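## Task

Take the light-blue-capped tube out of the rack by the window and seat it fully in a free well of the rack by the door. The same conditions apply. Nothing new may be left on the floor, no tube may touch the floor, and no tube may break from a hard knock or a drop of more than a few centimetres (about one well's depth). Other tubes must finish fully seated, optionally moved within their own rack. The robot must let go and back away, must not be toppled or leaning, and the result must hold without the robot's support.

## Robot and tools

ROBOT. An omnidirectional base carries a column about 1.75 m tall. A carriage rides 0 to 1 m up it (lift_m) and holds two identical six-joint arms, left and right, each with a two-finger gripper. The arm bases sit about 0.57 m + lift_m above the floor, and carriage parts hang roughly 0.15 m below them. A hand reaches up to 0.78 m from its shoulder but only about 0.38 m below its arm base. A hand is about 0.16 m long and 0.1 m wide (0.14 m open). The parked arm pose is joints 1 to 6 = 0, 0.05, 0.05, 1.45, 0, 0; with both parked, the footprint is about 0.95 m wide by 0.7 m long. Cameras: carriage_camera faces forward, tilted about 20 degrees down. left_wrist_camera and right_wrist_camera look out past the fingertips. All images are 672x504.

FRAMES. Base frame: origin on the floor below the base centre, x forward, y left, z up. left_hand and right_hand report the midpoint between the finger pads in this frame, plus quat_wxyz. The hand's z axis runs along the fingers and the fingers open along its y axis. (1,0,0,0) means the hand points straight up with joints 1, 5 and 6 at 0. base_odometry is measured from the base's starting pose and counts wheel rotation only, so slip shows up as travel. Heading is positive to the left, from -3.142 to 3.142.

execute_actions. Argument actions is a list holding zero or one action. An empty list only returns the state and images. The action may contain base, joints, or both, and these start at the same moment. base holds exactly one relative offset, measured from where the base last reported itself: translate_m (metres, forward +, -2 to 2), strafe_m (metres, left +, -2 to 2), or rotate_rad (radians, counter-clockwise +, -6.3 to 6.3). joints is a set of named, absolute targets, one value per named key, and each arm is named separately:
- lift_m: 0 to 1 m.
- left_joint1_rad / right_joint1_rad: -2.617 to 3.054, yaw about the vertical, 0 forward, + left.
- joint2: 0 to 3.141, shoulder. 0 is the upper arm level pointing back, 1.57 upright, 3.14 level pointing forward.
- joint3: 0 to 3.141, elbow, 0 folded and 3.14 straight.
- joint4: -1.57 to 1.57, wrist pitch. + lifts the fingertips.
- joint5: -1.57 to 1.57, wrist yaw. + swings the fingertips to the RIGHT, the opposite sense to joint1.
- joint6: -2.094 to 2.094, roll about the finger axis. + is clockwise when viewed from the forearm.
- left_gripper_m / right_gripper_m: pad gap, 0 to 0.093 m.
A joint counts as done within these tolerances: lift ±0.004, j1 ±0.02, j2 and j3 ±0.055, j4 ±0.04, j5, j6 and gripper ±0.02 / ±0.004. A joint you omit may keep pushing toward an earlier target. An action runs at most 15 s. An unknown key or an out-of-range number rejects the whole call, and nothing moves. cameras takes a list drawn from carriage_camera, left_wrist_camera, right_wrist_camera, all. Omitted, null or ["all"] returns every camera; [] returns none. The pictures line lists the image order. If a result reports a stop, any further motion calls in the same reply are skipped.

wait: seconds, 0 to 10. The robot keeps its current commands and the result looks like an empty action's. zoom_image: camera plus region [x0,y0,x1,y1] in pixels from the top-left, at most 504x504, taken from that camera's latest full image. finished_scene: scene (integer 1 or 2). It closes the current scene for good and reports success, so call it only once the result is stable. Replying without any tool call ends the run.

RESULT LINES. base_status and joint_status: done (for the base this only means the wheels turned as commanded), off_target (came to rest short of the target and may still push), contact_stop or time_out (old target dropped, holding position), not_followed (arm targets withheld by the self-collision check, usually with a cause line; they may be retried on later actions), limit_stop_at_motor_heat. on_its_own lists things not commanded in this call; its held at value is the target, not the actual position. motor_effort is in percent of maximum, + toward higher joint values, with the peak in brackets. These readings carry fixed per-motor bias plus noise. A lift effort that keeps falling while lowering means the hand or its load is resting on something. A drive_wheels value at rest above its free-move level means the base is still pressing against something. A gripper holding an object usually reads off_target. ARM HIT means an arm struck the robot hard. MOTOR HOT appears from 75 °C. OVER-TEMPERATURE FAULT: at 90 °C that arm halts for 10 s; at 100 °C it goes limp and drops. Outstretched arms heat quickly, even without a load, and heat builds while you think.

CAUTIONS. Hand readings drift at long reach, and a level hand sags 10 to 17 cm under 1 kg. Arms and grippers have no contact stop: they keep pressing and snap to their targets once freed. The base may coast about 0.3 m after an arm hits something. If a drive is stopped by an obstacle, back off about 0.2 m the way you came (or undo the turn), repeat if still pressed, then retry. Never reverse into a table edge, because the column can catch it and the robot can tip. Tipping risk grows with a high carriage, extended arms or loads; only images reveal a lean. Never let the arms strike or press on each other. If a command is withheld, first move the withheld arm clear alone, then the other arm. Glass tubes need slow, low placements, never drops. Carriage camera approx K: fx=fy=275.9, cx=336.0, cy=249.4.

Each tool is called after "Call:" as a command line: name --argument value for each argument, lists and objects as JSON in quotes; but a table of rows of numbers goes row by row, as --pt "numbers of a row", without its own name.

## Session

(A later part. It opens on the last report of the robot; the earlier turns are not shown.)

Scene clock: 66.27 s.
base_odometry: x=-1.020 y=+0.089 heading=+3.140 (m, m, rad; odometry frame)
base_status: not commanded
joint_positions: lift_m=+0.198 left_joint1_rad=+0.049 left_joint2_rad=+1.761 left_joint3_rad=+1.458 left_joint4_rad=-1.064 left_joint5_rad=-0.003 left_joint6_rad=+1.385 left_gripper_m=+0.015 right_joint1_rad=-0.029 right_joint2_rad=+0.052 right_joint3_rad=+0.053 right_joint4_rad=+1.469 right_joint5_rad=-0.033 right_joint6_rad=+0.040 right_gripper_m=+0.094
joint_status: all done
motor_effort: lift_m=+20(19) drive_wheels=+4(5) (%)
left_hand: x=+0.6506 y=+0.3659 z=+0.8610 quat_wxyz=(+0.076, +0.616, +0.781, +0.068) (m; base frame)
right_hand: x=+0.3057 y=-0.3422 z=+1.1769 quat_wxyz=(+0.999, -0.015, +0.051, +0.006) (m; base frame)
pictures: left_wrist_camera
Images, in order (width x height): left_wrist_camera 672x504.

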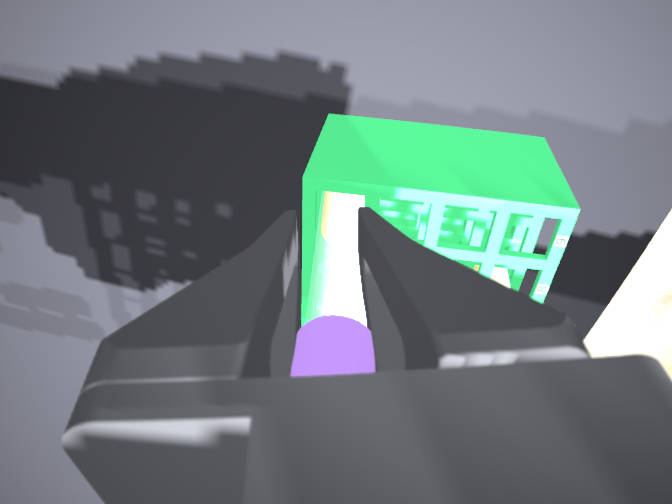

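Call:
execute_actions --actions '[{"joints":{"lift_m":0.208,"left_gripper_m":0.04}}]' --cameras '[]'

Call:
execute_actions --actions '[{"joints":{"lift_m":0.27}}]' --cameras '[]'

Call:
execute_actions --actions '[{"base":{"strafe_m":0.075},"joints":{"left_joint6_rad":-0.18,"left_gripper_m":0.045}}]'

Scene clock: 67.00 s.
base_odometry: x=-1.020 y=+0.089 heading=+3.140 (m, m, rad; odometry frame)
base_status: not commanded
joint_positions: lift_m=+0.208 left_joint1_rad=+0.049 left_joint2_rad=+1.770 left_joint3_rad=+1.458 left_joint4_rad=-1.061 left_joint5_rad=-0.003 left_joint6_rad=+1.385 left_gripper_m=+0.040 right_joint1_rad=-0.029 right_joint2_rad=+0.052 right_joint3_rad=+0.053 right_joint4_rad=+1.469 right_joint5_rad=-0.033 right_joint6_rad=+0.040 right_gripper_m=+0.094
joint_status: all done
motor_effort: lift_m=+22(27) drive_wheels=+4(4) (%)
left_hand: x=+0.6512 y=+0.3659 z=+0.8676 quat_wxyz=(+0.073, +0.616, +0.781, +0.066) (m; base frame)
right_hand: x=+0.3058 y=-0.3422 z=+1.1865 quat_wxyz=(+0.999, -0.015, +0.051, +0.006) (m; base frame)
pictures: none
No camera images: the call's "cameras" was empty. Leave "cameras" out to get every camera's image.

Scene clock: 67.77 s.
base_odometry: x=-1.020 y=+0.089 heading=+3.140 (m, m, rad; odometry frame)
base_status: not commanded
joint_positions: lift_m=+0.270 left_joint1_rad=+0.049 left_joint2_rad=+1.781 left_joint3_rad=+1.458 left_joint4_rad=-1.058 left_joint5_rad=-0.003 left_joint6_rad=+1.385 left_gripper_m=+0.040 right_joint1_rad=-0.029 right_joint2_rad=+0.052 right_joint3_rad=+0.053 right_joint4_rad=+1.469 right_joint5_rad=-0.033 right_joint6_rad=+0.040 right_gripper_m=+0.094
joint_status: all done
motor_effort: lift_m=+22(28) drive_wheels=+4(4) (%)
left_hand: x=+0.6520 y=+0.3660 z=+0.9260 quat_wxyz=(+0.070, +0.616, +0.782, +0.064) (m; base frame)
right_hand: x=+0.3058 y=-0.3422 z=+1.2485 quat_wxyz=(+0.999, -0.015, +0.051, +0.006) (m; base frame)
pictures: none
No camera images: the call's "cameras" was empty. Leave "cameras" out to get every camera's image.

Scene clock: 69.50 s.
base_odometry: x=-1.020 y=+0.015 heading=+3.139 (m, m, rad; odometry frame)
base_status: done
joint_positions: lift_m=+0.270 left_joint1_rad=+0.049 left_joint2_rad=+1.781 left_joint3_rad=+1.458 left_joint4_rad=-1.058 left_joint5_rad=-0.003 left_joint6_rad=-0.170 left_gripper_m=+0.045 right_joint1_rad=-0.029 right_joint2_rad=+0.052 right_joint3_rad=+0.053 right_joint4_rad=+1.469 right_joint5_rad=-0.033 right_joint6_rad=+0.040 right_gripper_m=+0.094
joint_status: all done
motor_effort: lift_m=+22(22) drive_wheels=+4(15) (%)
left_hand: x=+0.6520 y=+0.3660 z=+0.9260 quat_wxyz=(+0.095, -0.109, +0.989, -0.004) (m; base frame)
right_hand: x=+0.3057 y=-0.3422 z=+1.2485 quat_wxyz=(+0.999, -0.015, +0.051, +0.006) (m; base frame)
pictures: carriage_camera, left_wrist_camera, right_wrist_camera
Images, in order (width x height): carriage_camera 672x504, left_wrist_camera 672x504, right_wrist_camera 672x504.

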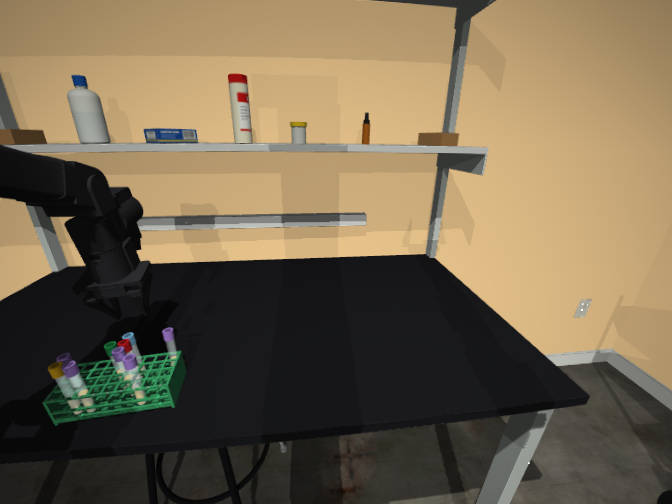

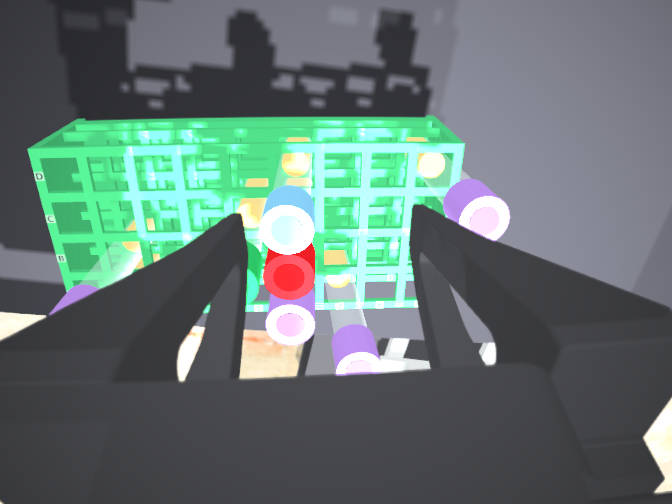

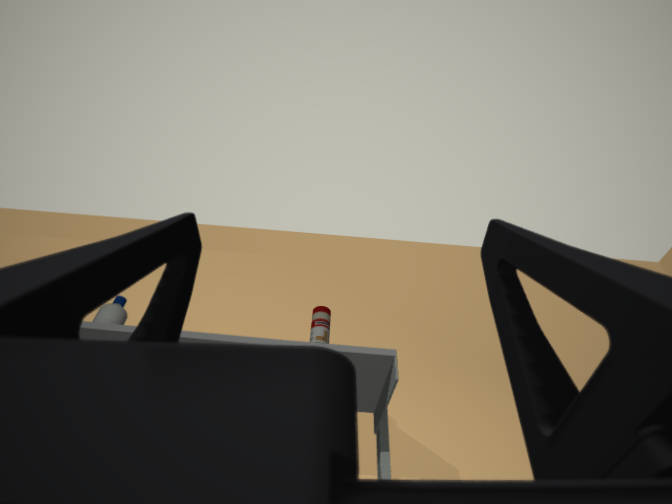

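Call:
execute_actions --actions '[{"base":{"strafe_m":0.013},"joints":{"lift_m":0.235}}]' --cameras '["left_wrist_camera"]'

Scene clock: 70.63 s.
base_odometry: x=-1.021 y=+0.002 heading=+3.138 (m, m, rad; odometry frame)
base_status: done
joint_positions: lift_m=+0.235 left_joint1_rad=+0.046 left_joint2_rad=+1.785 left_joint3_rad=+1.458 left_joint4_rad=-1.058 left_joint5_rad=-0.003 left_joint6_rad=-0.170 left_gripper_m=+0.045 right_joint1_rad=-0.029 right_joint2_rad=+0.052 right_joint3_rad=+0.053 right_joint4_rad=+1.470 right_joint5_rad=-0.033 right_joint6_rad=+0.040 right_gripper_m=+0.094
joint_status: all done
motor_effort: lift_m=+21(22) drive_wheels=+5(14) (%)
left_hand: x=+0.6520 y=+0.3649 z=+0.8898 quat_wxyz=(+0.093, -0.108, +0.990, -0.004) (m; base frame)
right_hand: x=+0.3055 y=-0.3423 z=+1.2137 quat_wxyz=(+0.999, -0.015, +0.050, +0.006) (m; base frame)
pictures: left_wrist_camera
Images, in order (width x height): left_wrist_camera 672x504.

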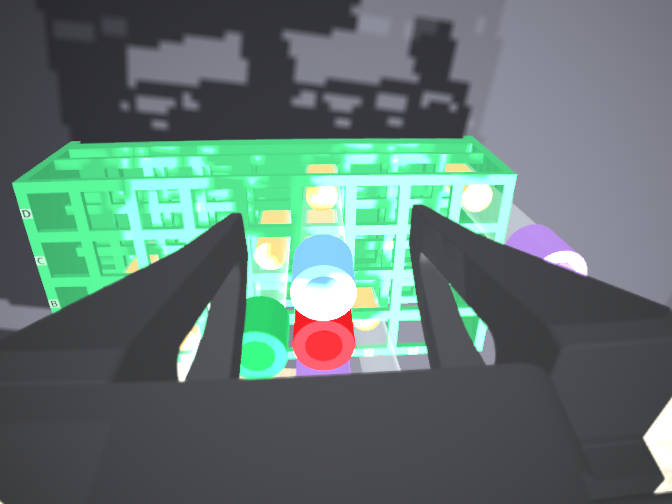

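Call:
execute_actions --actions '[{"joints":{"lift_m":0.212}}]' --cameras '["left_wrist_camera"]'

Call:
execute_actions --actions '[{"joints":{"lift_m":0.192}}]' --cameras '["left_wrist_camera"]'

Scene clock: 71.37 s.
base_odometry: x=-1.021 y=+0.002 heading=+3.138 (m, m, rad; odometry frame)
base_status: not commanded
joint_positions: lift_m=+0.212 left_joint1_rad=+0.046 left_joint2_rad=+1.786 left_joint3_rad=+1.458 left_joint4_rad=-1.058 left_joint5_rad=-0.003 left_joint6_rad=-0.170 left_gripper_m=+0.045 right_joint1_rad=-0.029 right_joint2_rad=+0.052 right_joint3_rad=+0.053 right_joint4_rad=+1.470 right_joint5_rad=-0.033 right_joint6_rad=+0.040 right_gripper_m=+0.094
joint_status: all done
motor_effort: lift_m=+21(22) drive_wheels=+5(5) (%)
left_hand: x=+0.6520 y=+0.3649 z=+0.8663 quat_wxyz=(+0.092, -0.108, +0.990, -0.004) (m; base frame)
right_hand: x=+0.3056 y=-0.3423 z=+1.1907 quat_wxyz=(+0.999, -0.015, +0.051, +0.006) (m; base frame)
pictures: left_wrist_camera
Images, in order (width x height): left_wrist_camera 672x504.

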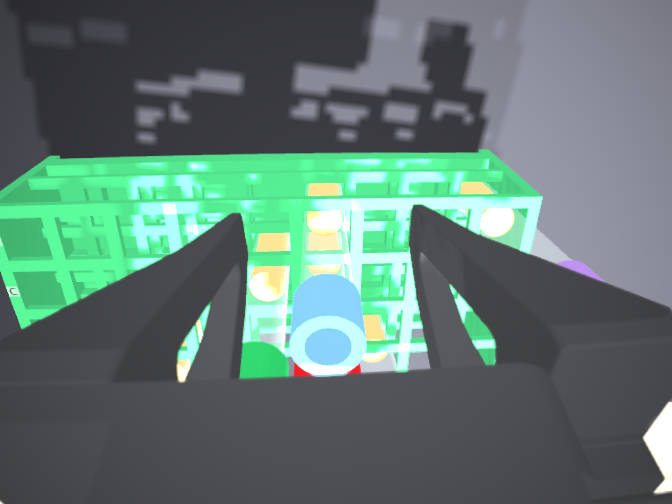

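Scene clock: 72.30 s.
base_odometry: x=-1.021 y=+0.002 heading=+3.138 (m, m, rad; odometry frame)
base_status: not commanded
joint_positions: lift_m=+0.192 left_joint1_rad=+0.046 left_joint2_rad=+1.788 left_joint3_rad=+1.458 left_joint4_rad=-1.058 left_joint5_rad=-0.003 left_joint6_rad=-0.170 left_gripper_m=+0.045 right_joint1_rad=-0.029 right_joint2_rad=+0.052 right_joint3_rad=+0.053 right_joint4_rad=+1.469 right_joint5_rad=-0.033 right_joint6_rad=+0.040 right_gripper_m=+0.094
joint_status: all done
motor_effort: lift_m=+21(21) drive_wheels=+5(5) (%)
left_hand: x=+0.6520 y=+0.3649 z=+0.8454 quat_wxyz=(+0.091, -0.108, +0.990, -0.004) (m; base frame)
right_hand: x=+0.3057 y=-0.3423 z=+1.1707 quat_wxyz=(+0.999, -0.015, +0.051, +0.006) (m; base frame)
pictures: left_wrist_camera
Images, in order (width x height): left_wrist_camera 672x504.

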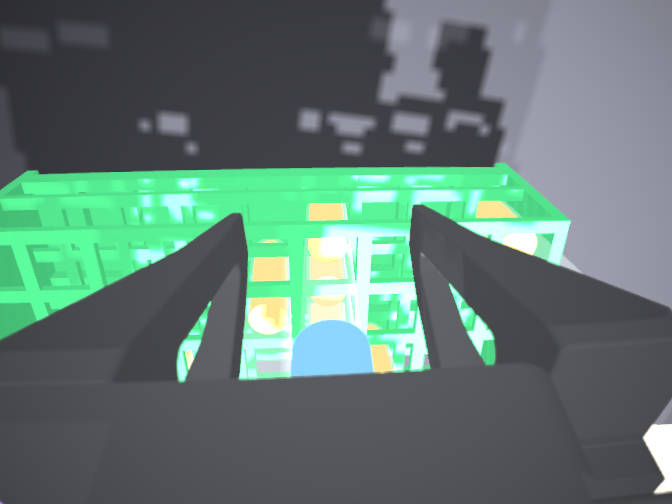

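Similar to the purple view before the 4 mm correction; back 4 mm and close.

Call:
execute_actions --actions '[{"base":{"translate_m":-0.005}}]' --cameras '[]'

Call:
execute_actions --actions '[{"joints":{"left_gripper_m":0.008}}]' --cameras '["left_wrist_camera"]'

Scene clock: 73.63 s.
base_odometry: x=-1.016 y=+0.002 heading=+3.138 (m, m, rad; odometry frame)
base_status: done
joint_positions: lift_m=+0.192 left_joint1_rad=+0.046 left_joint2_rad=+1.787 left_joint3_rad=+1.458 left_joint4_rad=-1.056 left_joint5_rad=-0.003 left_joint6_rad=-0.170 left_gripper_m=+0.045 right_joint1_rad=-0.029 right_joint2_rad=+0.052 right_joint3_rad=+0.053 right_joint4_rad=+1.470 right_joint5_rad=-0.033 right_joint6_rad=+0.040 right_gripper_m=+0.094
joint_status: not commanded
motor_effort: lift_m=+21(21) drive_wheels=+4(4) (%)
left_hand: x=+0.6524 y=+0.3649 z=+0.8459 quat_wxyz=(+0.092, -0.108, +0.990, -0.004) (m; base frame)
right_hand: x=+0.3056 y=-0.3423 z=+1.1707 quat_wxyz=(+0.999, -0.015, +0.051, +0.006) (m; base frame)
pictures: none
No camera images: the call's "cameras" was empty. Leave "cameras" out to get every camera's image.

Scene clock: 74.20 s.
base_odometry: x=-1.016 y=+0.002 heading=+3.138 (m, m, rad; odometry frame)
base_status: not commanded
joint_positions: lift_m=+0.192 left_joint1_rad=+0.046 left_joint2_rad=+1.787 left_joint3_rad=+1.458 left_joint4_rad=-1.052 left_joint5_rad=+0.000 left_joint6_rad=-0.170 left_gripper_m=+0.015 right_joint1_rad=-0.029 right_joint2_rad=+0.052 right_joint3_rad=+0.053 right_joint4_rad=+1.470 right_joint5_rad=-0.033 right_joint6_rad=+0.040 right_gripper_m=+0.094
joint_status: left_gripper_m off_target (ended at +0.015, target +0.008)
motor_effort: lift_m=+21(21) drive_wheels=+4(5) (%)
left_hand: x=+0.6534 y=+0.3645 z=+0.8461 quat_wxyz=(+0.094, -0.108, +0.990, -0.006) (m; base frame)
right_hand: x=+0.3056 y=-0.3423 z=+1.1707 quat_wxyz=(+0.999, -0.015, +0.051, +0.006) (m; base frame)
pictures: left_wrist_camera
Images, in order (width x height): left_wrist_camera 672x504.

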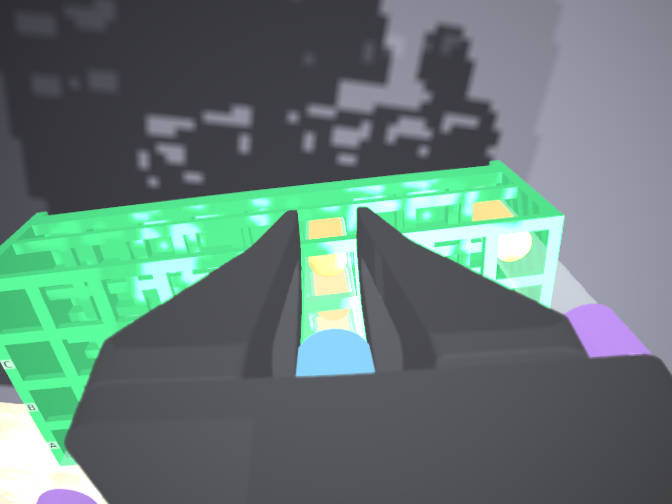

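Call:
execute_actions --actions '[{"joints":{"lift_m":0.31}}]'

Scene clock: 75.27 s.
base_odometry: x=-1.016 y=+0.002 heading=+3.138 (m, m, rad; odometry frame)
base_status: not commanded
joint_positions: lift_m=+0.310 left_joint1_rad=+0.046 left_joint2_rad=+1.788 left_joint3_rad=+1.458 left_joint4_rad=-1.053 left_joint5_rad=+0.000 left_joint6_rad=-0.170 left_gripper_m=+0.015 right_joint1_rad=-0.029 right_joint2_rad=+0.052 right_joint3_rad=+0.053 right_joint4_rad=+1.470 right_joint5_rad=-0.033 right_joint6_rad=+0.040 right_gripper_m=+0.094
joint_status: all done
motor_effort: lift_m=+23(27) drive_wheels=+5(5) (%)
left_hand: x=+0.6531 y=+0.3645 z=+0.9638 quat_wxyz=(+0.094, -0.108, +0.990, -0.006) (m; base frame)
right_hand: x=+0.3056 y=-0.3422 z=+1.2885 quat_wxyz=(+0.999, -0.015, +0.051, +0.006) (m; base frame)
pictures: carriage_camera, left_wrist_camera, right_wrist_camera
Images, in order (width x height): carriage_camera 672x504, left_wrist_camera 672x504, right_wrist_camera 672x504.

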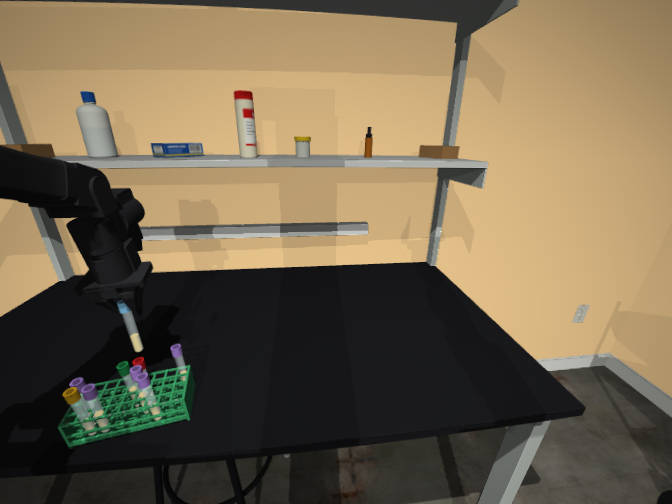

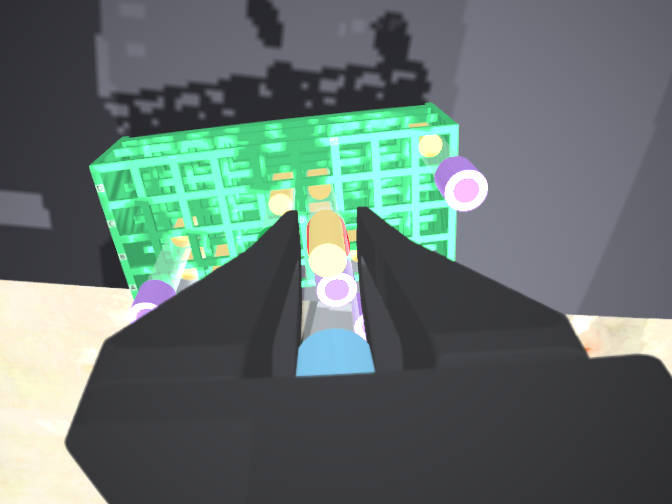

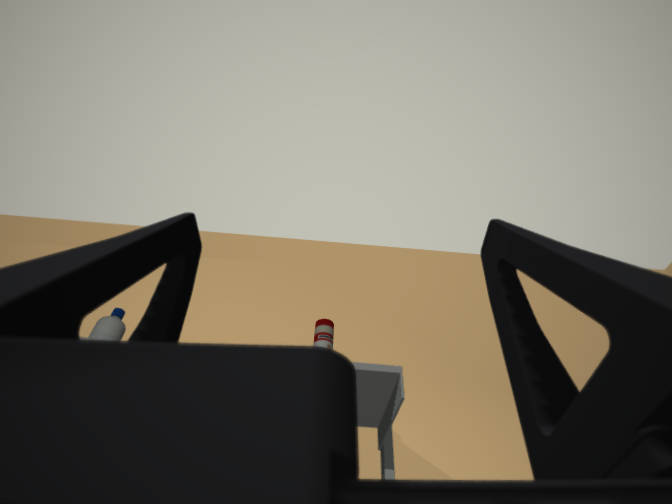

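Call:
execute_actions --actions '[{"base":{"translate_m":-0.6},"joints":{"lift_m":0.5}}]' --cameras '[]'

Call:
execute_actions --actions '[{"base":{"rotate_rad":3.14}}]' --cameras '[]'

Call:
execute_actions --actions '[{"base":{"translate_m":0.9}}]' --cameras '["carriage_camera","left_wrist_camera"]'

Scene clock: 78.80 s.
base_odometry: x=-0.416 y=-0.001 heading=+3.138 (m, m, rad; odometry frame)
base_status: done
joint_positions: lift_m=+0.500 left_joint1_rad=+0.046 left_joint2_rad=+1.788 left_joint3_rad=+1.458 left_joint4_rad=-1.055 left_joint5_rad=+0.000 left_joint6_rad=-0.170 left_gripper_m=+0.015 right_joint1_rad=-0.029 right_joint2_rad=+0.052 right_joint3_rad=+0.053 right_joint4_rad=+1.470 right_joint5_rad=-0.033 right_joint6_rad=+0.040 right_gripper_m=+0.094
joint_status: all done
motor_effort: lift_m=+23(28) drive_wheels=-3(14) (%)
left_hand: x=+0.6526 y=+0.3645 z=+1.1535 quat_wxyz=(+0.092, -0.108, +0.990, -0.006) (m; base frame)
right_hand: x=+0.3056 y=-0.3422 z=+1.4785 quat_wxyz=(+0.999, -0.015, +0.051, +0.006) (m; base frame)
pictures: none
No camera images: the call's "cameras" was empty. Leave "cameras" out to get every camera's image.

Scene clock: 83.07 s.
base_odometry: x=-0.416 y=-0.001 heading=-0.006 (m, m, rad; odometry frame)
base_status: done
joint_positions: lift_m=+0.500 left_joint1_rad=+0.055 left_joint2_rad=+1.788 left_joint3_rad=+1.458 left_joint4_rad=-1.053 left_joint5_rad=+0.000 left_joint6_rad=-0.171 left_gripper_m=+0.015 right_joint1_rad=-0.029 right_joint2_rad=+0.052 right_joint3_rad=+0.053 right_joint4_rad=+1.464 right_joint5_rad=-0.033 right_joint6_rad=+0.040 right_gripper_m=+0.094
joint_status: not commanded
motor_effort: lift_m=+23(23) drive_wheels=+11(23) (%)
left_hand: x=+0.6530 y=+0.3676 z=+1.1536 quat_wxyz=(+0.094, -0.112, +0.989, -0.005) (m; base frame)
right_hand: x=+0.3070 y=-0.3422 z=+1.4783 quat_wxyz=(+0.998, -0.015, +0.053, +0.007) (m; base frame)
pictures: none
No camera images: the call's "cameras" was empty. Leave "cameras" out to get every camera's image.

Scene clock: 87.23 s.
base_odometry: x=+0.484 y=-0.004 heading=-0.004 (m, m, rad; odometry frame)
base_status: done
joint_positions: lift_m=+0.500 left_joint1_rad=+0.054 left_joint2_rad=+1.788 left_joint3_rad=+1.458 left_joint4_rad=-1.056 left_joint5_rad=+0.000 left_joint6_rad=-0.171 left_gripper_m=+0.015 right_joint1_rad=-0.029 right_joint2_rad=+0.052 right_joint3_rad=+0.053 right_joint4_rad=+1.468 right_joint5_rad=-0.033 right_joint6_rad=+0.040 right_gripper_m=+0.094
joint_status: not commanded
motor_effort: lift_m=+23(23) drive_wheels=-14(31) (%)
left_hand: x=+0.6524 y=+0.3672 z=+1.1535 quat_wxyz=(+0.092, -0.111, +0.989, -0.005) (m; base frame)
right_hand: x=+0.3062 y=-0.3422 z=+1.4784 quat_wxyz=(+0.999, -0.015, +0.052, +0.006) (m; base frame)
pictures: carriage_camera, left_wrist_camera
Images, in order (width x height): carriage_camera 672x504, left_wrist_camera 672x504.

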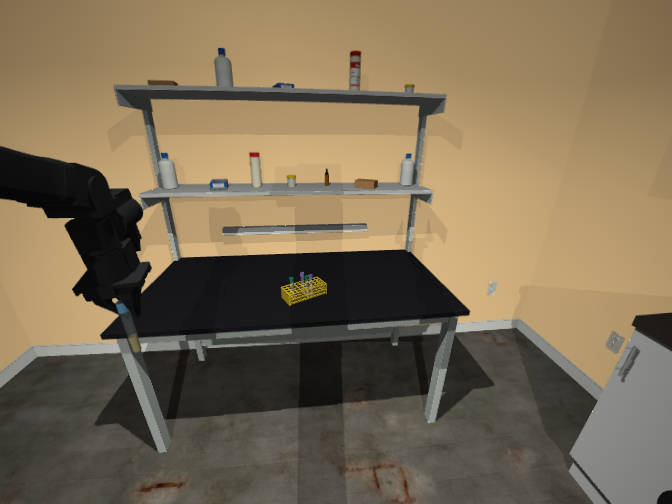

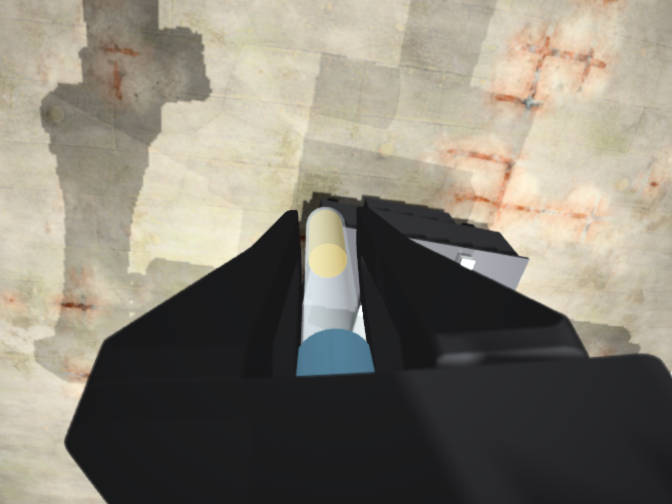

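Call:
execute_actions --actions '[{"base":{"strafe_m":-0.2}}]' --cameras '[]'

Call:
execute_actions --actions '[{"base":{"translate_m":0.55},"joints":{"lift_m":0.42}}]' --cameras '["carriage_camera","left_wrist_camera"]'

Scene clock: 89.67 s.
base_odometry: x=+0.483 y=-0.204 heading=-0.003 (m, m, rad; odometry frame)
base_status: done
joint_positions: lift_m=+0.500 left_joint1_rad=+0.048 left_joint2_rad=+1.788 left_joint3_rad=+1.458 left_joint4_rad=-1.057 left_joint5_rad=+0.000 left_joint6_rad=-0.171 left_gripper_m=+0.015 right_joint1_rad=-0.029 right_joint2_rad=+0.052 right_joint3_rad=+0.053 right_joint4_rad=+1.468 right_joint5_rad=-0.033 right_joint6_rad=+0.040 right_gripper_m=+0.094
joint_status: not commanded
motor_effort: lift_m=+23(23) drive_wheels=-5(17) (%)
left_hand: x=+0.6521 y=+0.3652 z=+1.1534 quat_wxyz=(+0.091, -0.109, +0.990, -0.006) (m; base frame)
right_hand: x=+0.3060 y=-0.3422 z=+1.4785 quat_wxyz=(+0.999, -0.015, +0.051, +0.006) (m; base frame)
pictures: none
No camera images: the call's "cameras" was empty. Leave "cameras" out to get every camera's image.

Scene clock: 92.93 s.
base_odometry: x=+1.033 y=-0.207 heading=-0.005 (m, m, rad; odometry frame)
base_status: done
joint_positions: lift_m=+0.420 left_joint1_rad=+0.049 left_joint2_rad=+1.783 left_joint3_rad=+1.458 left_joint4_rad=-1.060 left_joint5_rad=+0.000 left_joint6_rad=-0.171 left_gripper_m=+0.015 right_joint1_rad=-0.029 right_joint2_rad=+0.052 right_joint3_rad=+0.053 right_joint4_rad=+1.470 right_joint5_rad=-0.033 right_joint6_rad=+0.040 right_gripper_m=+0.094
joint_status: all done
motor_effort: lift_m=+21(21) drive_wheels=-9(18) (%)
left_hand: x=+0.6515 y=+0.3653 z=+1.0751 quat_wxyz=(+0.092, -0.109, +0.990, -0.006) (m; base frame)
right_hand: x=+0.3056 y=-0.3422 z=+1.3987 quat_wxyz=(+0.999, -0.015, +0.051, +0.006) (m; base frame)
pictures: carriage_camera, left_wrist_camera
Images, in order (width x height): carriage_camera 672x504, left_wrist_camera 672x504.

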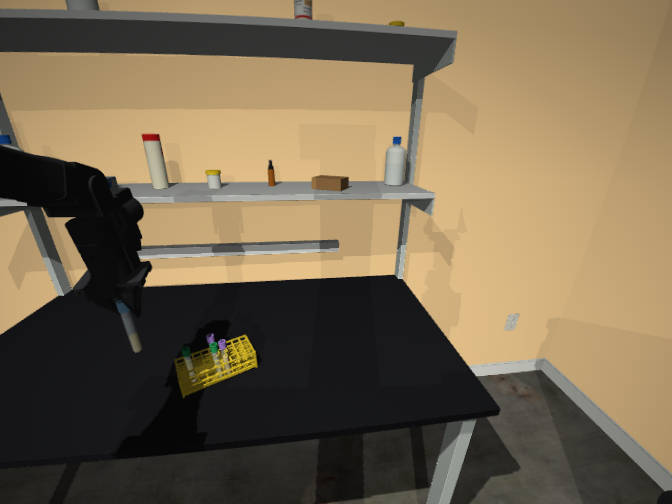

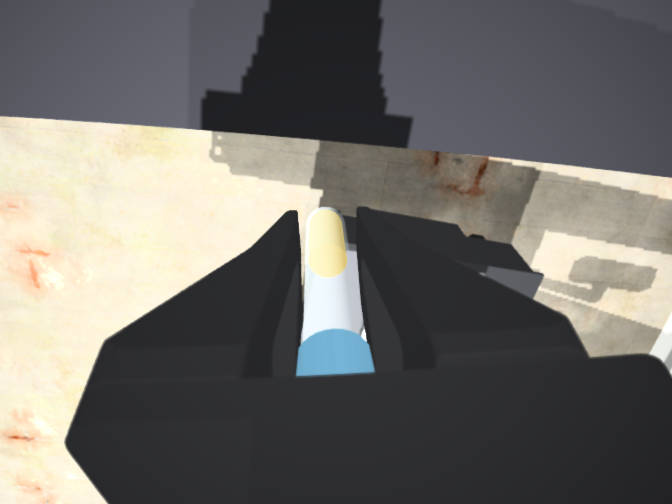

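Call:
execute_actions --actions '[{"base":{"translate_m":0.22}}]' --cameras '[]'

Call:
execute_actions --actions '[{"base":{"strafe_m":-0.07}}]' --cameras '["carriage_camera","left_wrist_camera"]'

Scene clock: 96.63 s.
base_odometry: x=+1.253 y=-0.208 heading=-0.006 (m, m, rad; odometry frame)
base_status: done
joint_positions: lift_m=+0.420 left_joint1_rad=+0.049 left_joint2_rad=+1.783 left_joint3_rad=+1.458 left_joint4_rad=-1.059 left_joint5_rad=+0.000 left_joint6_rad=-0.171 left_gripper_m=+0.015 right_joint1_rad=-0.029 right_joint2_rad=+0.052 right_joint3_rad=+0.053 right_joint4_rad=+1.470 right_joint5_rad=-0.033 right_joint6_rad=+0.040 right_gripper_m=+0.094
joint_status: not commanded
motor_effort: lift_m=+21(21) drive_wheels=-8(17) (%)
left_hand: x=+0.6517 y=+0.3653 z=+1.0752 quat_wxyz=(+0.093, -0.109, +0.990, -0.006) (m; base frame)
right_hand: x=+0.3056 y=-0.3422 z=+1.3987 quat_wxyz=(+0.999, -0.015, +0.051, +0.006) (m; base frame)
pictures: none
No camera images: the call's "cameras" was empty. Leave "cameras" out to get every camera's image.

Scene clock: 98.10 s.
base_odometry: x=+1.253 y=-0.278 heading=-0.005 (m, m, rad; odometry frame)
base_status: done
joint_positions: lift_m=+0.420 left_joint1_rad=+0.047 left_joint2_rad=+1.783 left_joint3_rad=+1.458 left_joint4_rad=-1.059 left_joint5_rad=+0.000 left_joint6_rad=-0.171 left_gripper_m=+0.015 right_joint1_rad=-0.029 right_joint2_rad=+0.052 right_joint3_rad=+0.053 right_joint4_rad=+1.469 right_joint5_rad=-0.033 right_joint6_rad=+0.040 right_gripper_m=+0.094
joint_status: not commanded
motor_effort: lift_m=+21(21) drive_wheels=+3(14) (%)
left_hand: x=+0.6518 y=+0.3646 z=+1.0752 quat_wxyz=(+0.093, -0.108, +0.990, -0.006) (m; base frame)
right_hand: x=+0.3057 y=-0.3422 z=+1.3987 quat_wxyz=(+0.999, -0.015, +0.051, +0.006) (m; base frame)
pictures: carriage_camera, left_wrist_camera
Images, in order (width x height): carriage_camera 672x504, left_wrist_camera 672x504.

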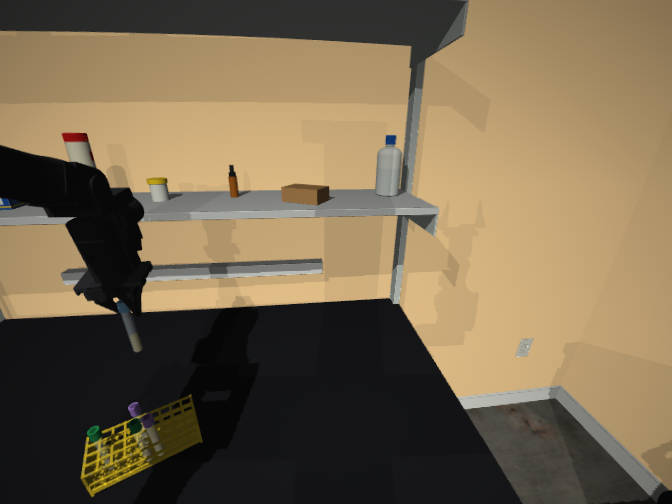

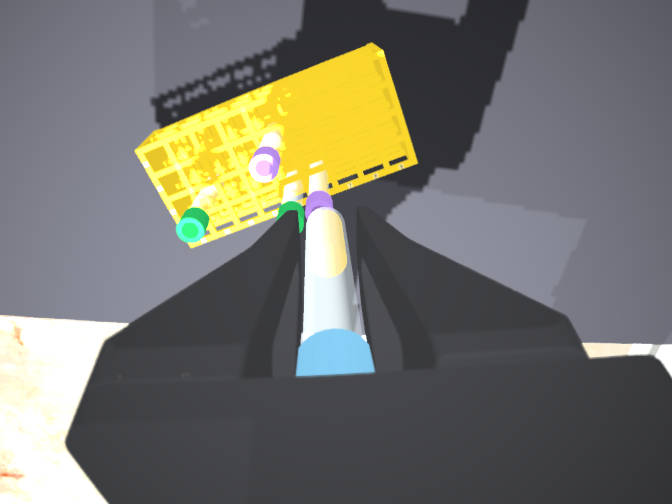

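Call:
execute_actions --actions '[{"base":{"translate_m":0.057},"joints":{"lift_m":0.3}}]' --cameras '[]'

Call:
execute_actions --actions '[{"base":{"strafe_m":-0.039}}]' --cameras '["carriage_camera","left_wrist_camera"]'

Scene clock: 99.60 s.
base_odometry: x=+1.310 y=-0.279 heading=-0.006 (m, m, rad; odometry frame)
base_status: done
joint_positions: lift_m=+0.300 left_joint1_rad=+0.047 left_joint2_rad=+1.789 left_joint3_rad=+1.458 left_joint4_rad=-1.058 left_joint5_rad=+0.000 left_joint6_rad=-0.171 left_gripper_m=+0.015 right_joint1_rad=-0.029 right_joint2_rad=+0.052 right_joint3_rad=+0.053 right_joint4_rad=+1.469 right_joint5_rad=-0.033 right_joint6_rad=+0.040 right_gripper_m=+0.094
joint_status: all done
motor_effort: lift_m=+21(21) drive_wheels=-9(19) (%)
left_hand: x=+0.6519 y=+0.3647 z=+0.9531 quat_wxyz=(+0.090, -0.108, +0.990, -0.006) (m; base frame)
right_hand: x=+0.3059 y=-0.3422 z=+1.2786 quat_wxyz=(+0.999, -0.015, +0.051, +0.006) (m; base frame)
pictures: none
No camera images: the call's "cameras" was empty. Leave "cameras" out to get every camera's image.

Scene clock: 100.67 s.
base_odometry: x=+1.311 y=-0.318 heading=-0.006 (m, m, rad; odometry frame)
base_status: done
joint_positions: lift_m=+0.300 left_joint1_rad=+0.048 left_joint2_rad=+1.789 left_joint3_rad=+1.458 left_joint4_rad=-1.057 left_joint5_rad=+0.000 left_joint6_rad=-0.171 left_gripper_m=+0.015 right_joint1_rad=-0.029 right_joint2_rad=+0.052 right_joint3_rad=+0.053 right_joint4_rad=+1.469 right_joint5_rad=-0.034 right_joint6_rad=+0.040 right_gripper_m=+0.094
joint_status: not commanded
motor_effort: lift_m=+21(21) drive_wheels=-6(16) (%)
left_hand: x=+0.6521 y=+0.3650 z=+0.9532 quat_wxyz=(+0.091, -0.109, +0.990, -0.006) (m; base frame)
right_hand: x=+0.3059 y=-0.3421 z=+1.2786 quat_wxyz=(+0.999, -0.015, +0.051, +0.006) (m; base frame)
pictures: carriage_camera, left_wrist_camera
Images, in order (width x height): carriage_camera 672x504, left_wrist_camera 672x504.

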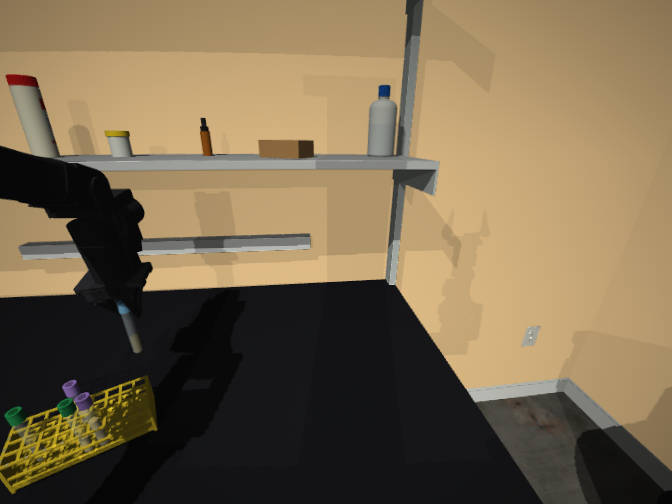

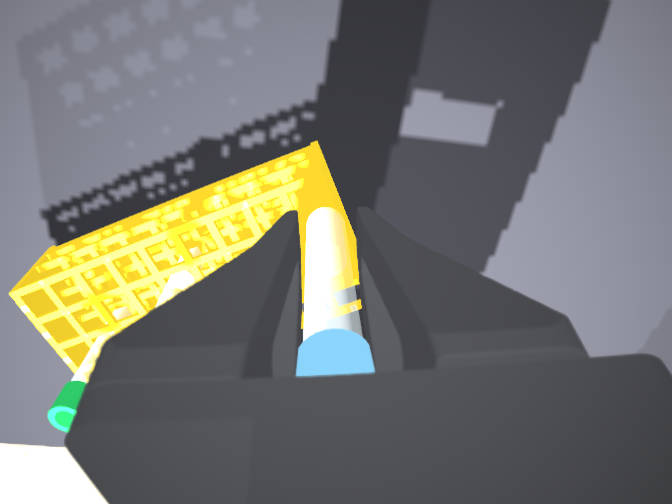

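Call:
execute_actions --actions '[{"base":{"strafe_m":0.04}}]' --cameras '[]'

Call:
execute_actions --actions '[{"base":{"translate_m":-0.015},"joints":{"lift_m":0.275}}]' --cameras '["left_wrist_camera"]'

Call:
zoom_image --camera "left_wrist_camera" --region '[210,80,450,260]'

Scene clock: 102.20 s.
base_odometry: x=+1.311 y=-0.278 heading=-0.007 (m, m, rad; odometry frame)
base_status: done
joint_positions: lift_m=+0.300 left_joint1_rad=+0.050 left_joint2_rad=+1.789 left_joint3_rad=+1.458 left_joint4_rad=-1.057 left_joint5_rad=+0.000 left_joint6_rad=-0.171 left_gripper_m=+0.015 right_joint1_rad=-0.029 right_joint2_rad=+0.052 right_joint3_rad=+0.053 right_joint4_rad=+1.469 right_joint5_rad=-0.034 right_joint6_rad=+0.040 right_gripper_m=+0.094
joint_status: not commanded
motor_effort: lift_m=+21(21) drive_wheels=-9(15) (%)
left_hand: x=+0.6520 y=+0.3657 z=+0.9533 quat_wxyz=(+0.091, -0.109, +0.990, -0.005) (m; base frame)
right_hand: x=+0.3058 y=-0.3421 z=+1.2786 quat_wxyz=(+0.999, -0.015, +0.051, +0.006) (m; base frame)
pictures: none
No camera images: the call's "cameras" was empty. Leave "cameras" out to get every camera's image.

Scene clock: 103.00 s.
base_odometry: x=+1.296 y=-0.278 heading=-0.007 (m, m, rad; odometry frame)
base_status: done
joint_positions: lift_m=+0.275 left_joint1_rad=+0.049 left_joint2_rad=+1.788 left_joint3_rad=+1.456 left_joint4_rad=-1.057 left_joint5_rad=+0.000 left_joint6_rad=-0.171 left_gripper_m=+0.015 right_joint1_rad=-0.029 right_joint2_rad=+0.052 right_joint3_rad=+0.053 right_joint4_rad=+1.471 right_joint5_rad=-0.034 right_joint6_rad=+0.040 right_gripper_m=+0.094
joint_status: all done
motor_effort: lift_m=+21(22) drive_wheels=-6(16) (%)
left_hand: x=+0.6517 y=+0.3654 z=+0.9280 quat_wxyz=(+0.091, -0.109, +0.990, -0.005) (m; base frame)
right_hand: x=+0.3054 y=-0.3421 z=+1.2537 quat_wxyz=(+0.999, -0.015, +0.050, +0.006) (m; base frame)
pictures: left_wrist_camera
Images, in order (width x height): left_wrist_camera 672x504.

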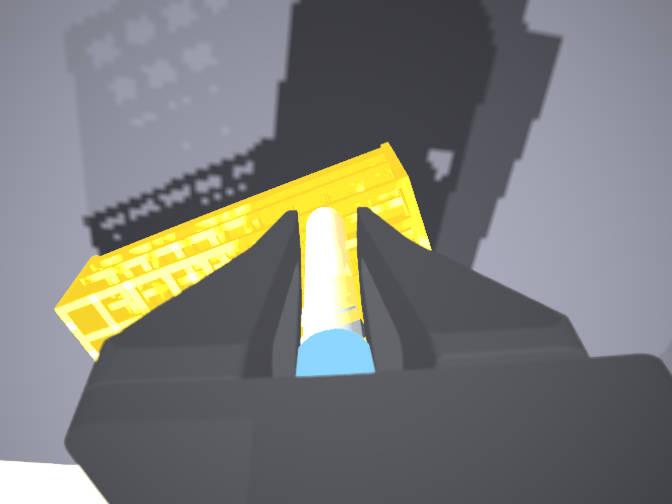

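Region (210, 80, 450, 260) of left_wrist_camera's 672x504 image, scaled by 2.100, with more detail than that image has; it fills the top 378 rows of this view, and the rest is white.

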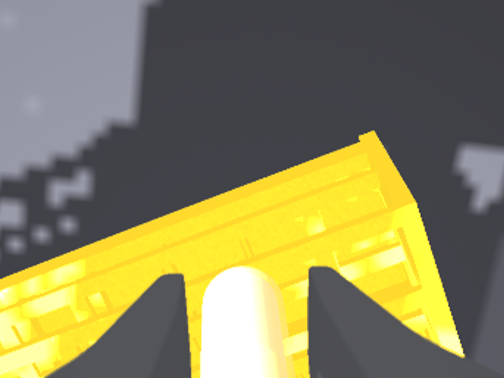

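Call:
execute_actions --actions '[{"joints":{"lift_m":0.26}}]' --cameras '["carriage_camera","left_wrist_camera"]'

Call:
zoom_image --camera "carriage_camera" --region '[40,290,240,440]'

Call:
zoom_image --camera "left_wrist_camera" --region '[230,130,450,340]'

Scene clock: 103.73 s.
base_odometry: x=+1.296 y=-0.278 heading=-0.007 (m, m, rad; odometry frame)
base_status: not commanded
joint_positions: lift_m=+0.260 left_joint1_rad=+0.049 left_joint2_rad=+1.789 left_joint3_rad=+1.456 left_joint4_rad=-1.057 left_joint5_rad=+0.000 left_joint6_rad=-0.171 left_gripper_m=+0.015 right_joint1_rad=-0.029 right_joint2_rad=+0.052 right_joint3_rad=+0.053 right_joint4_rad=+1.470 right_joint5_rad=-0.034 right_joint6_rad=+0.040 right_gripper_m=+0.094
joint_status: all done
motor_effort: lift_m=+21(22) drive_wheels=-6(7) (%)
left_hand: x=+0.6517 y=+0.3654 z=+0.9129 quat_wxyz=(+0.090, -0.109, +0.990, -0.005) (m; base frame)
right_hand: x=+0.3056 y=-0.3421 z=+1.2387 quat_wxyz=(+0.999, -0.015, +0.051, +0.006) (m; base frame)
pictures: carriage_camera, left_wrist_camera
Images, in order (width x height): carriage_camera 672x504, left_wrist_camera 672x504.

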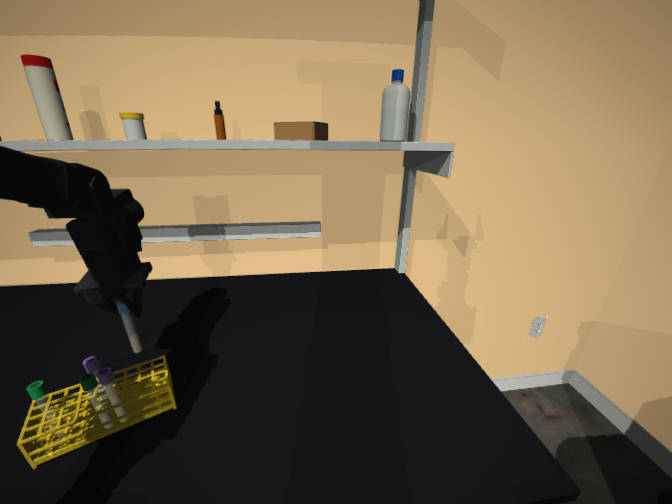

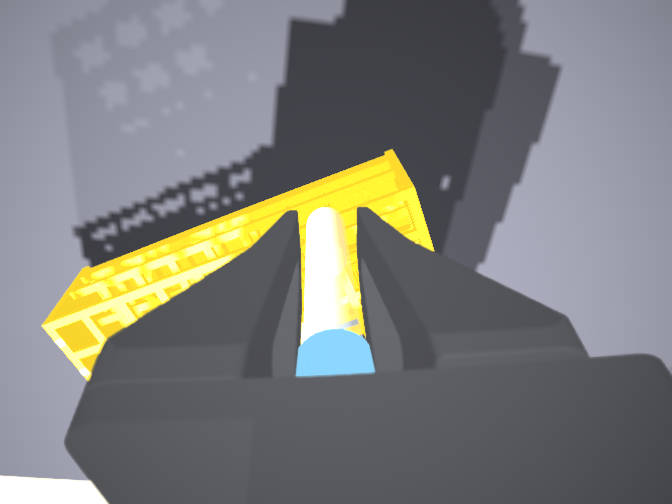

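Region (40, 290, 240, 440) of carriage_camera's 672x504 image, scaled by 2.520, with more detail than that image has; it fills the top 378 rows of this view, and the rest is white.

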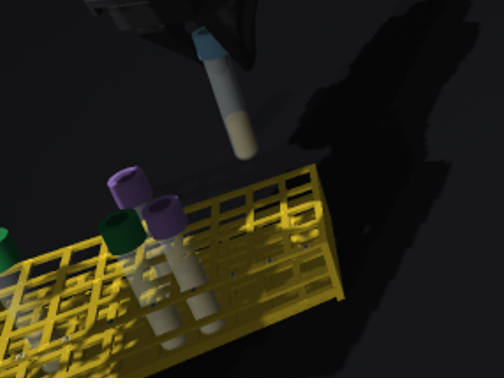

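Region (230, 130, 450, 340) of left_wrist_camera's 672x504 image, scaled by 2.291, with more detail than that image has; it fills the top 481 rows of this view, and the rest is white.

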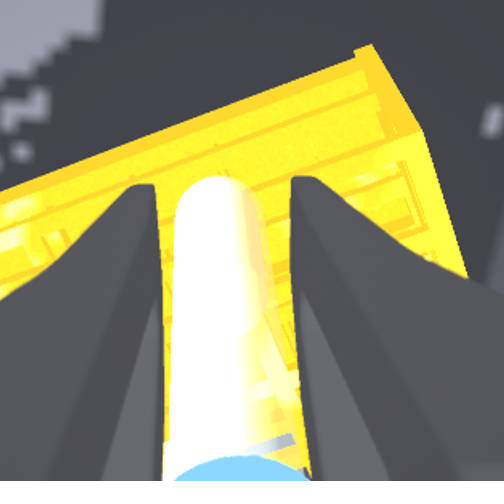

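Call:
execute_actions --actions '[{"joints":{"lift_m":0.235}}]' --cameras '["carriage_camera","left_wrist_camera"]'

Call:
zoom_image --camera "carriage_camera" --region '[60,290,220,410]'

Call:
zoom_image --camera "left_wrist_camera" --region '[230,130,450,340]'

Scene clock: 104.53 s.
base_odometry: x=+1.296 y=-0.278 heading=-0.007 (m, m, rad; odometry frame)
base_status: not commanded
joint_positions: lift_m=+0.235 left_joint1_rad=+0.049 left_joint2_rad=+1.790 left_joint3_rad=+1.456 left_joint4_rad=-1.058 left_joint5_rad=+0.000 left_joint6_rad=-0.171 left_gripper_m=+0.015 right_joint1_rad=-0.029 right_joint2_rad=+0.052 right_joint3_rad=+0.053 right_joint4_rad=+1.470 right_joint5_rad=-0.034 right_joint6_rad=+0.040 right_gripper_m=+0.094
joint_status: all done
motor_effort: lift_m=+21(22) drive_wheels=-6(6) (%)
left_hand: x=+0.6515 y=+0.3654 z=+0.8875 quat_wxyz=(+0.089, -0.109, +0.990, -0.005) (m; base frame)
right_hand: x=+0.3056 y=-0.3421 z=+1.2137 quat_wxyz=(+0.999, -0.015, +0.051, +0.006) (m; base frame)
pictures: carriage_camera, left_wrist_camera
Images, in order (width x height): carriage_camera 672x504, left_wrist_camera 672x504.

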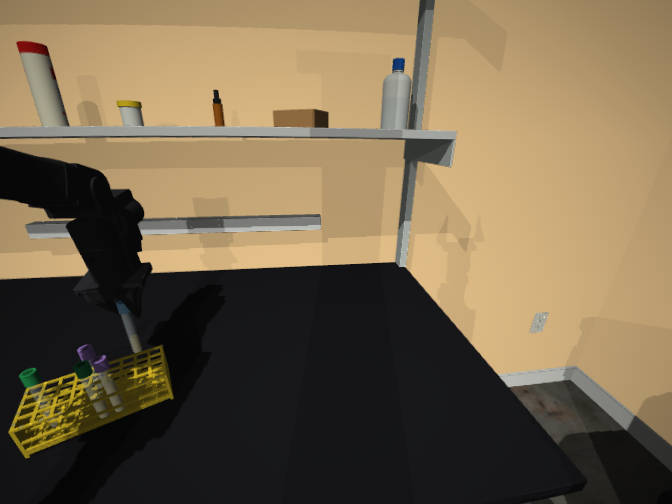

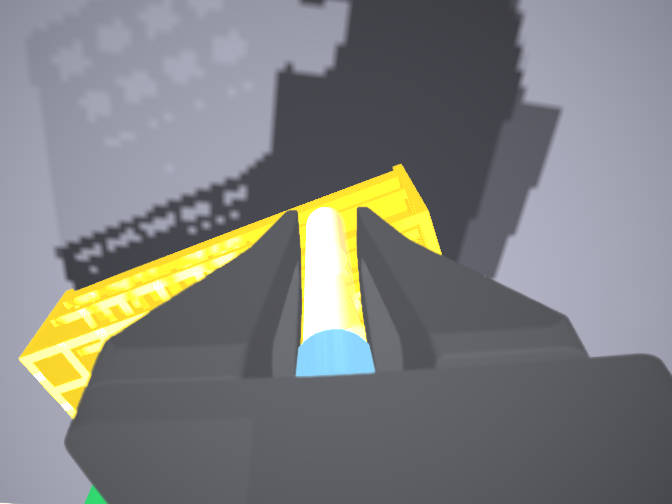

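Region (60, 290, 220, 410) of carriage_camera's 672x504 image, scaled by 3.150, with more detail than that image has; it fills the top 378 rows of this view, and the rest is white.

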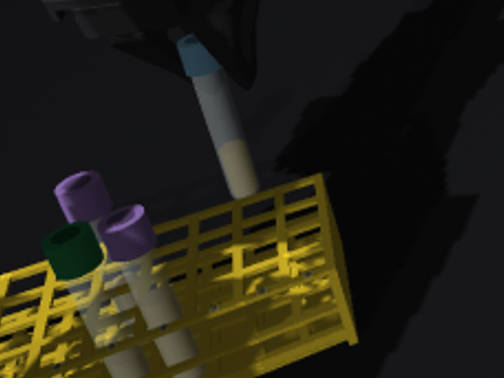

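Region (230, 130, 450, 340) of left_wrist_camera's 672x504 image, scaled by 2.291, with more detail than that image has; it fills the top 481 rows of this view, and the rest is white.

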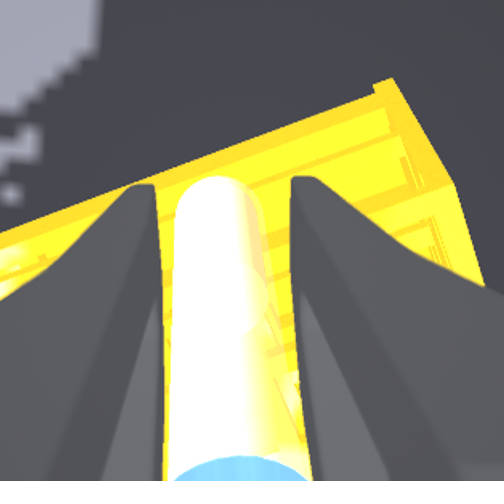

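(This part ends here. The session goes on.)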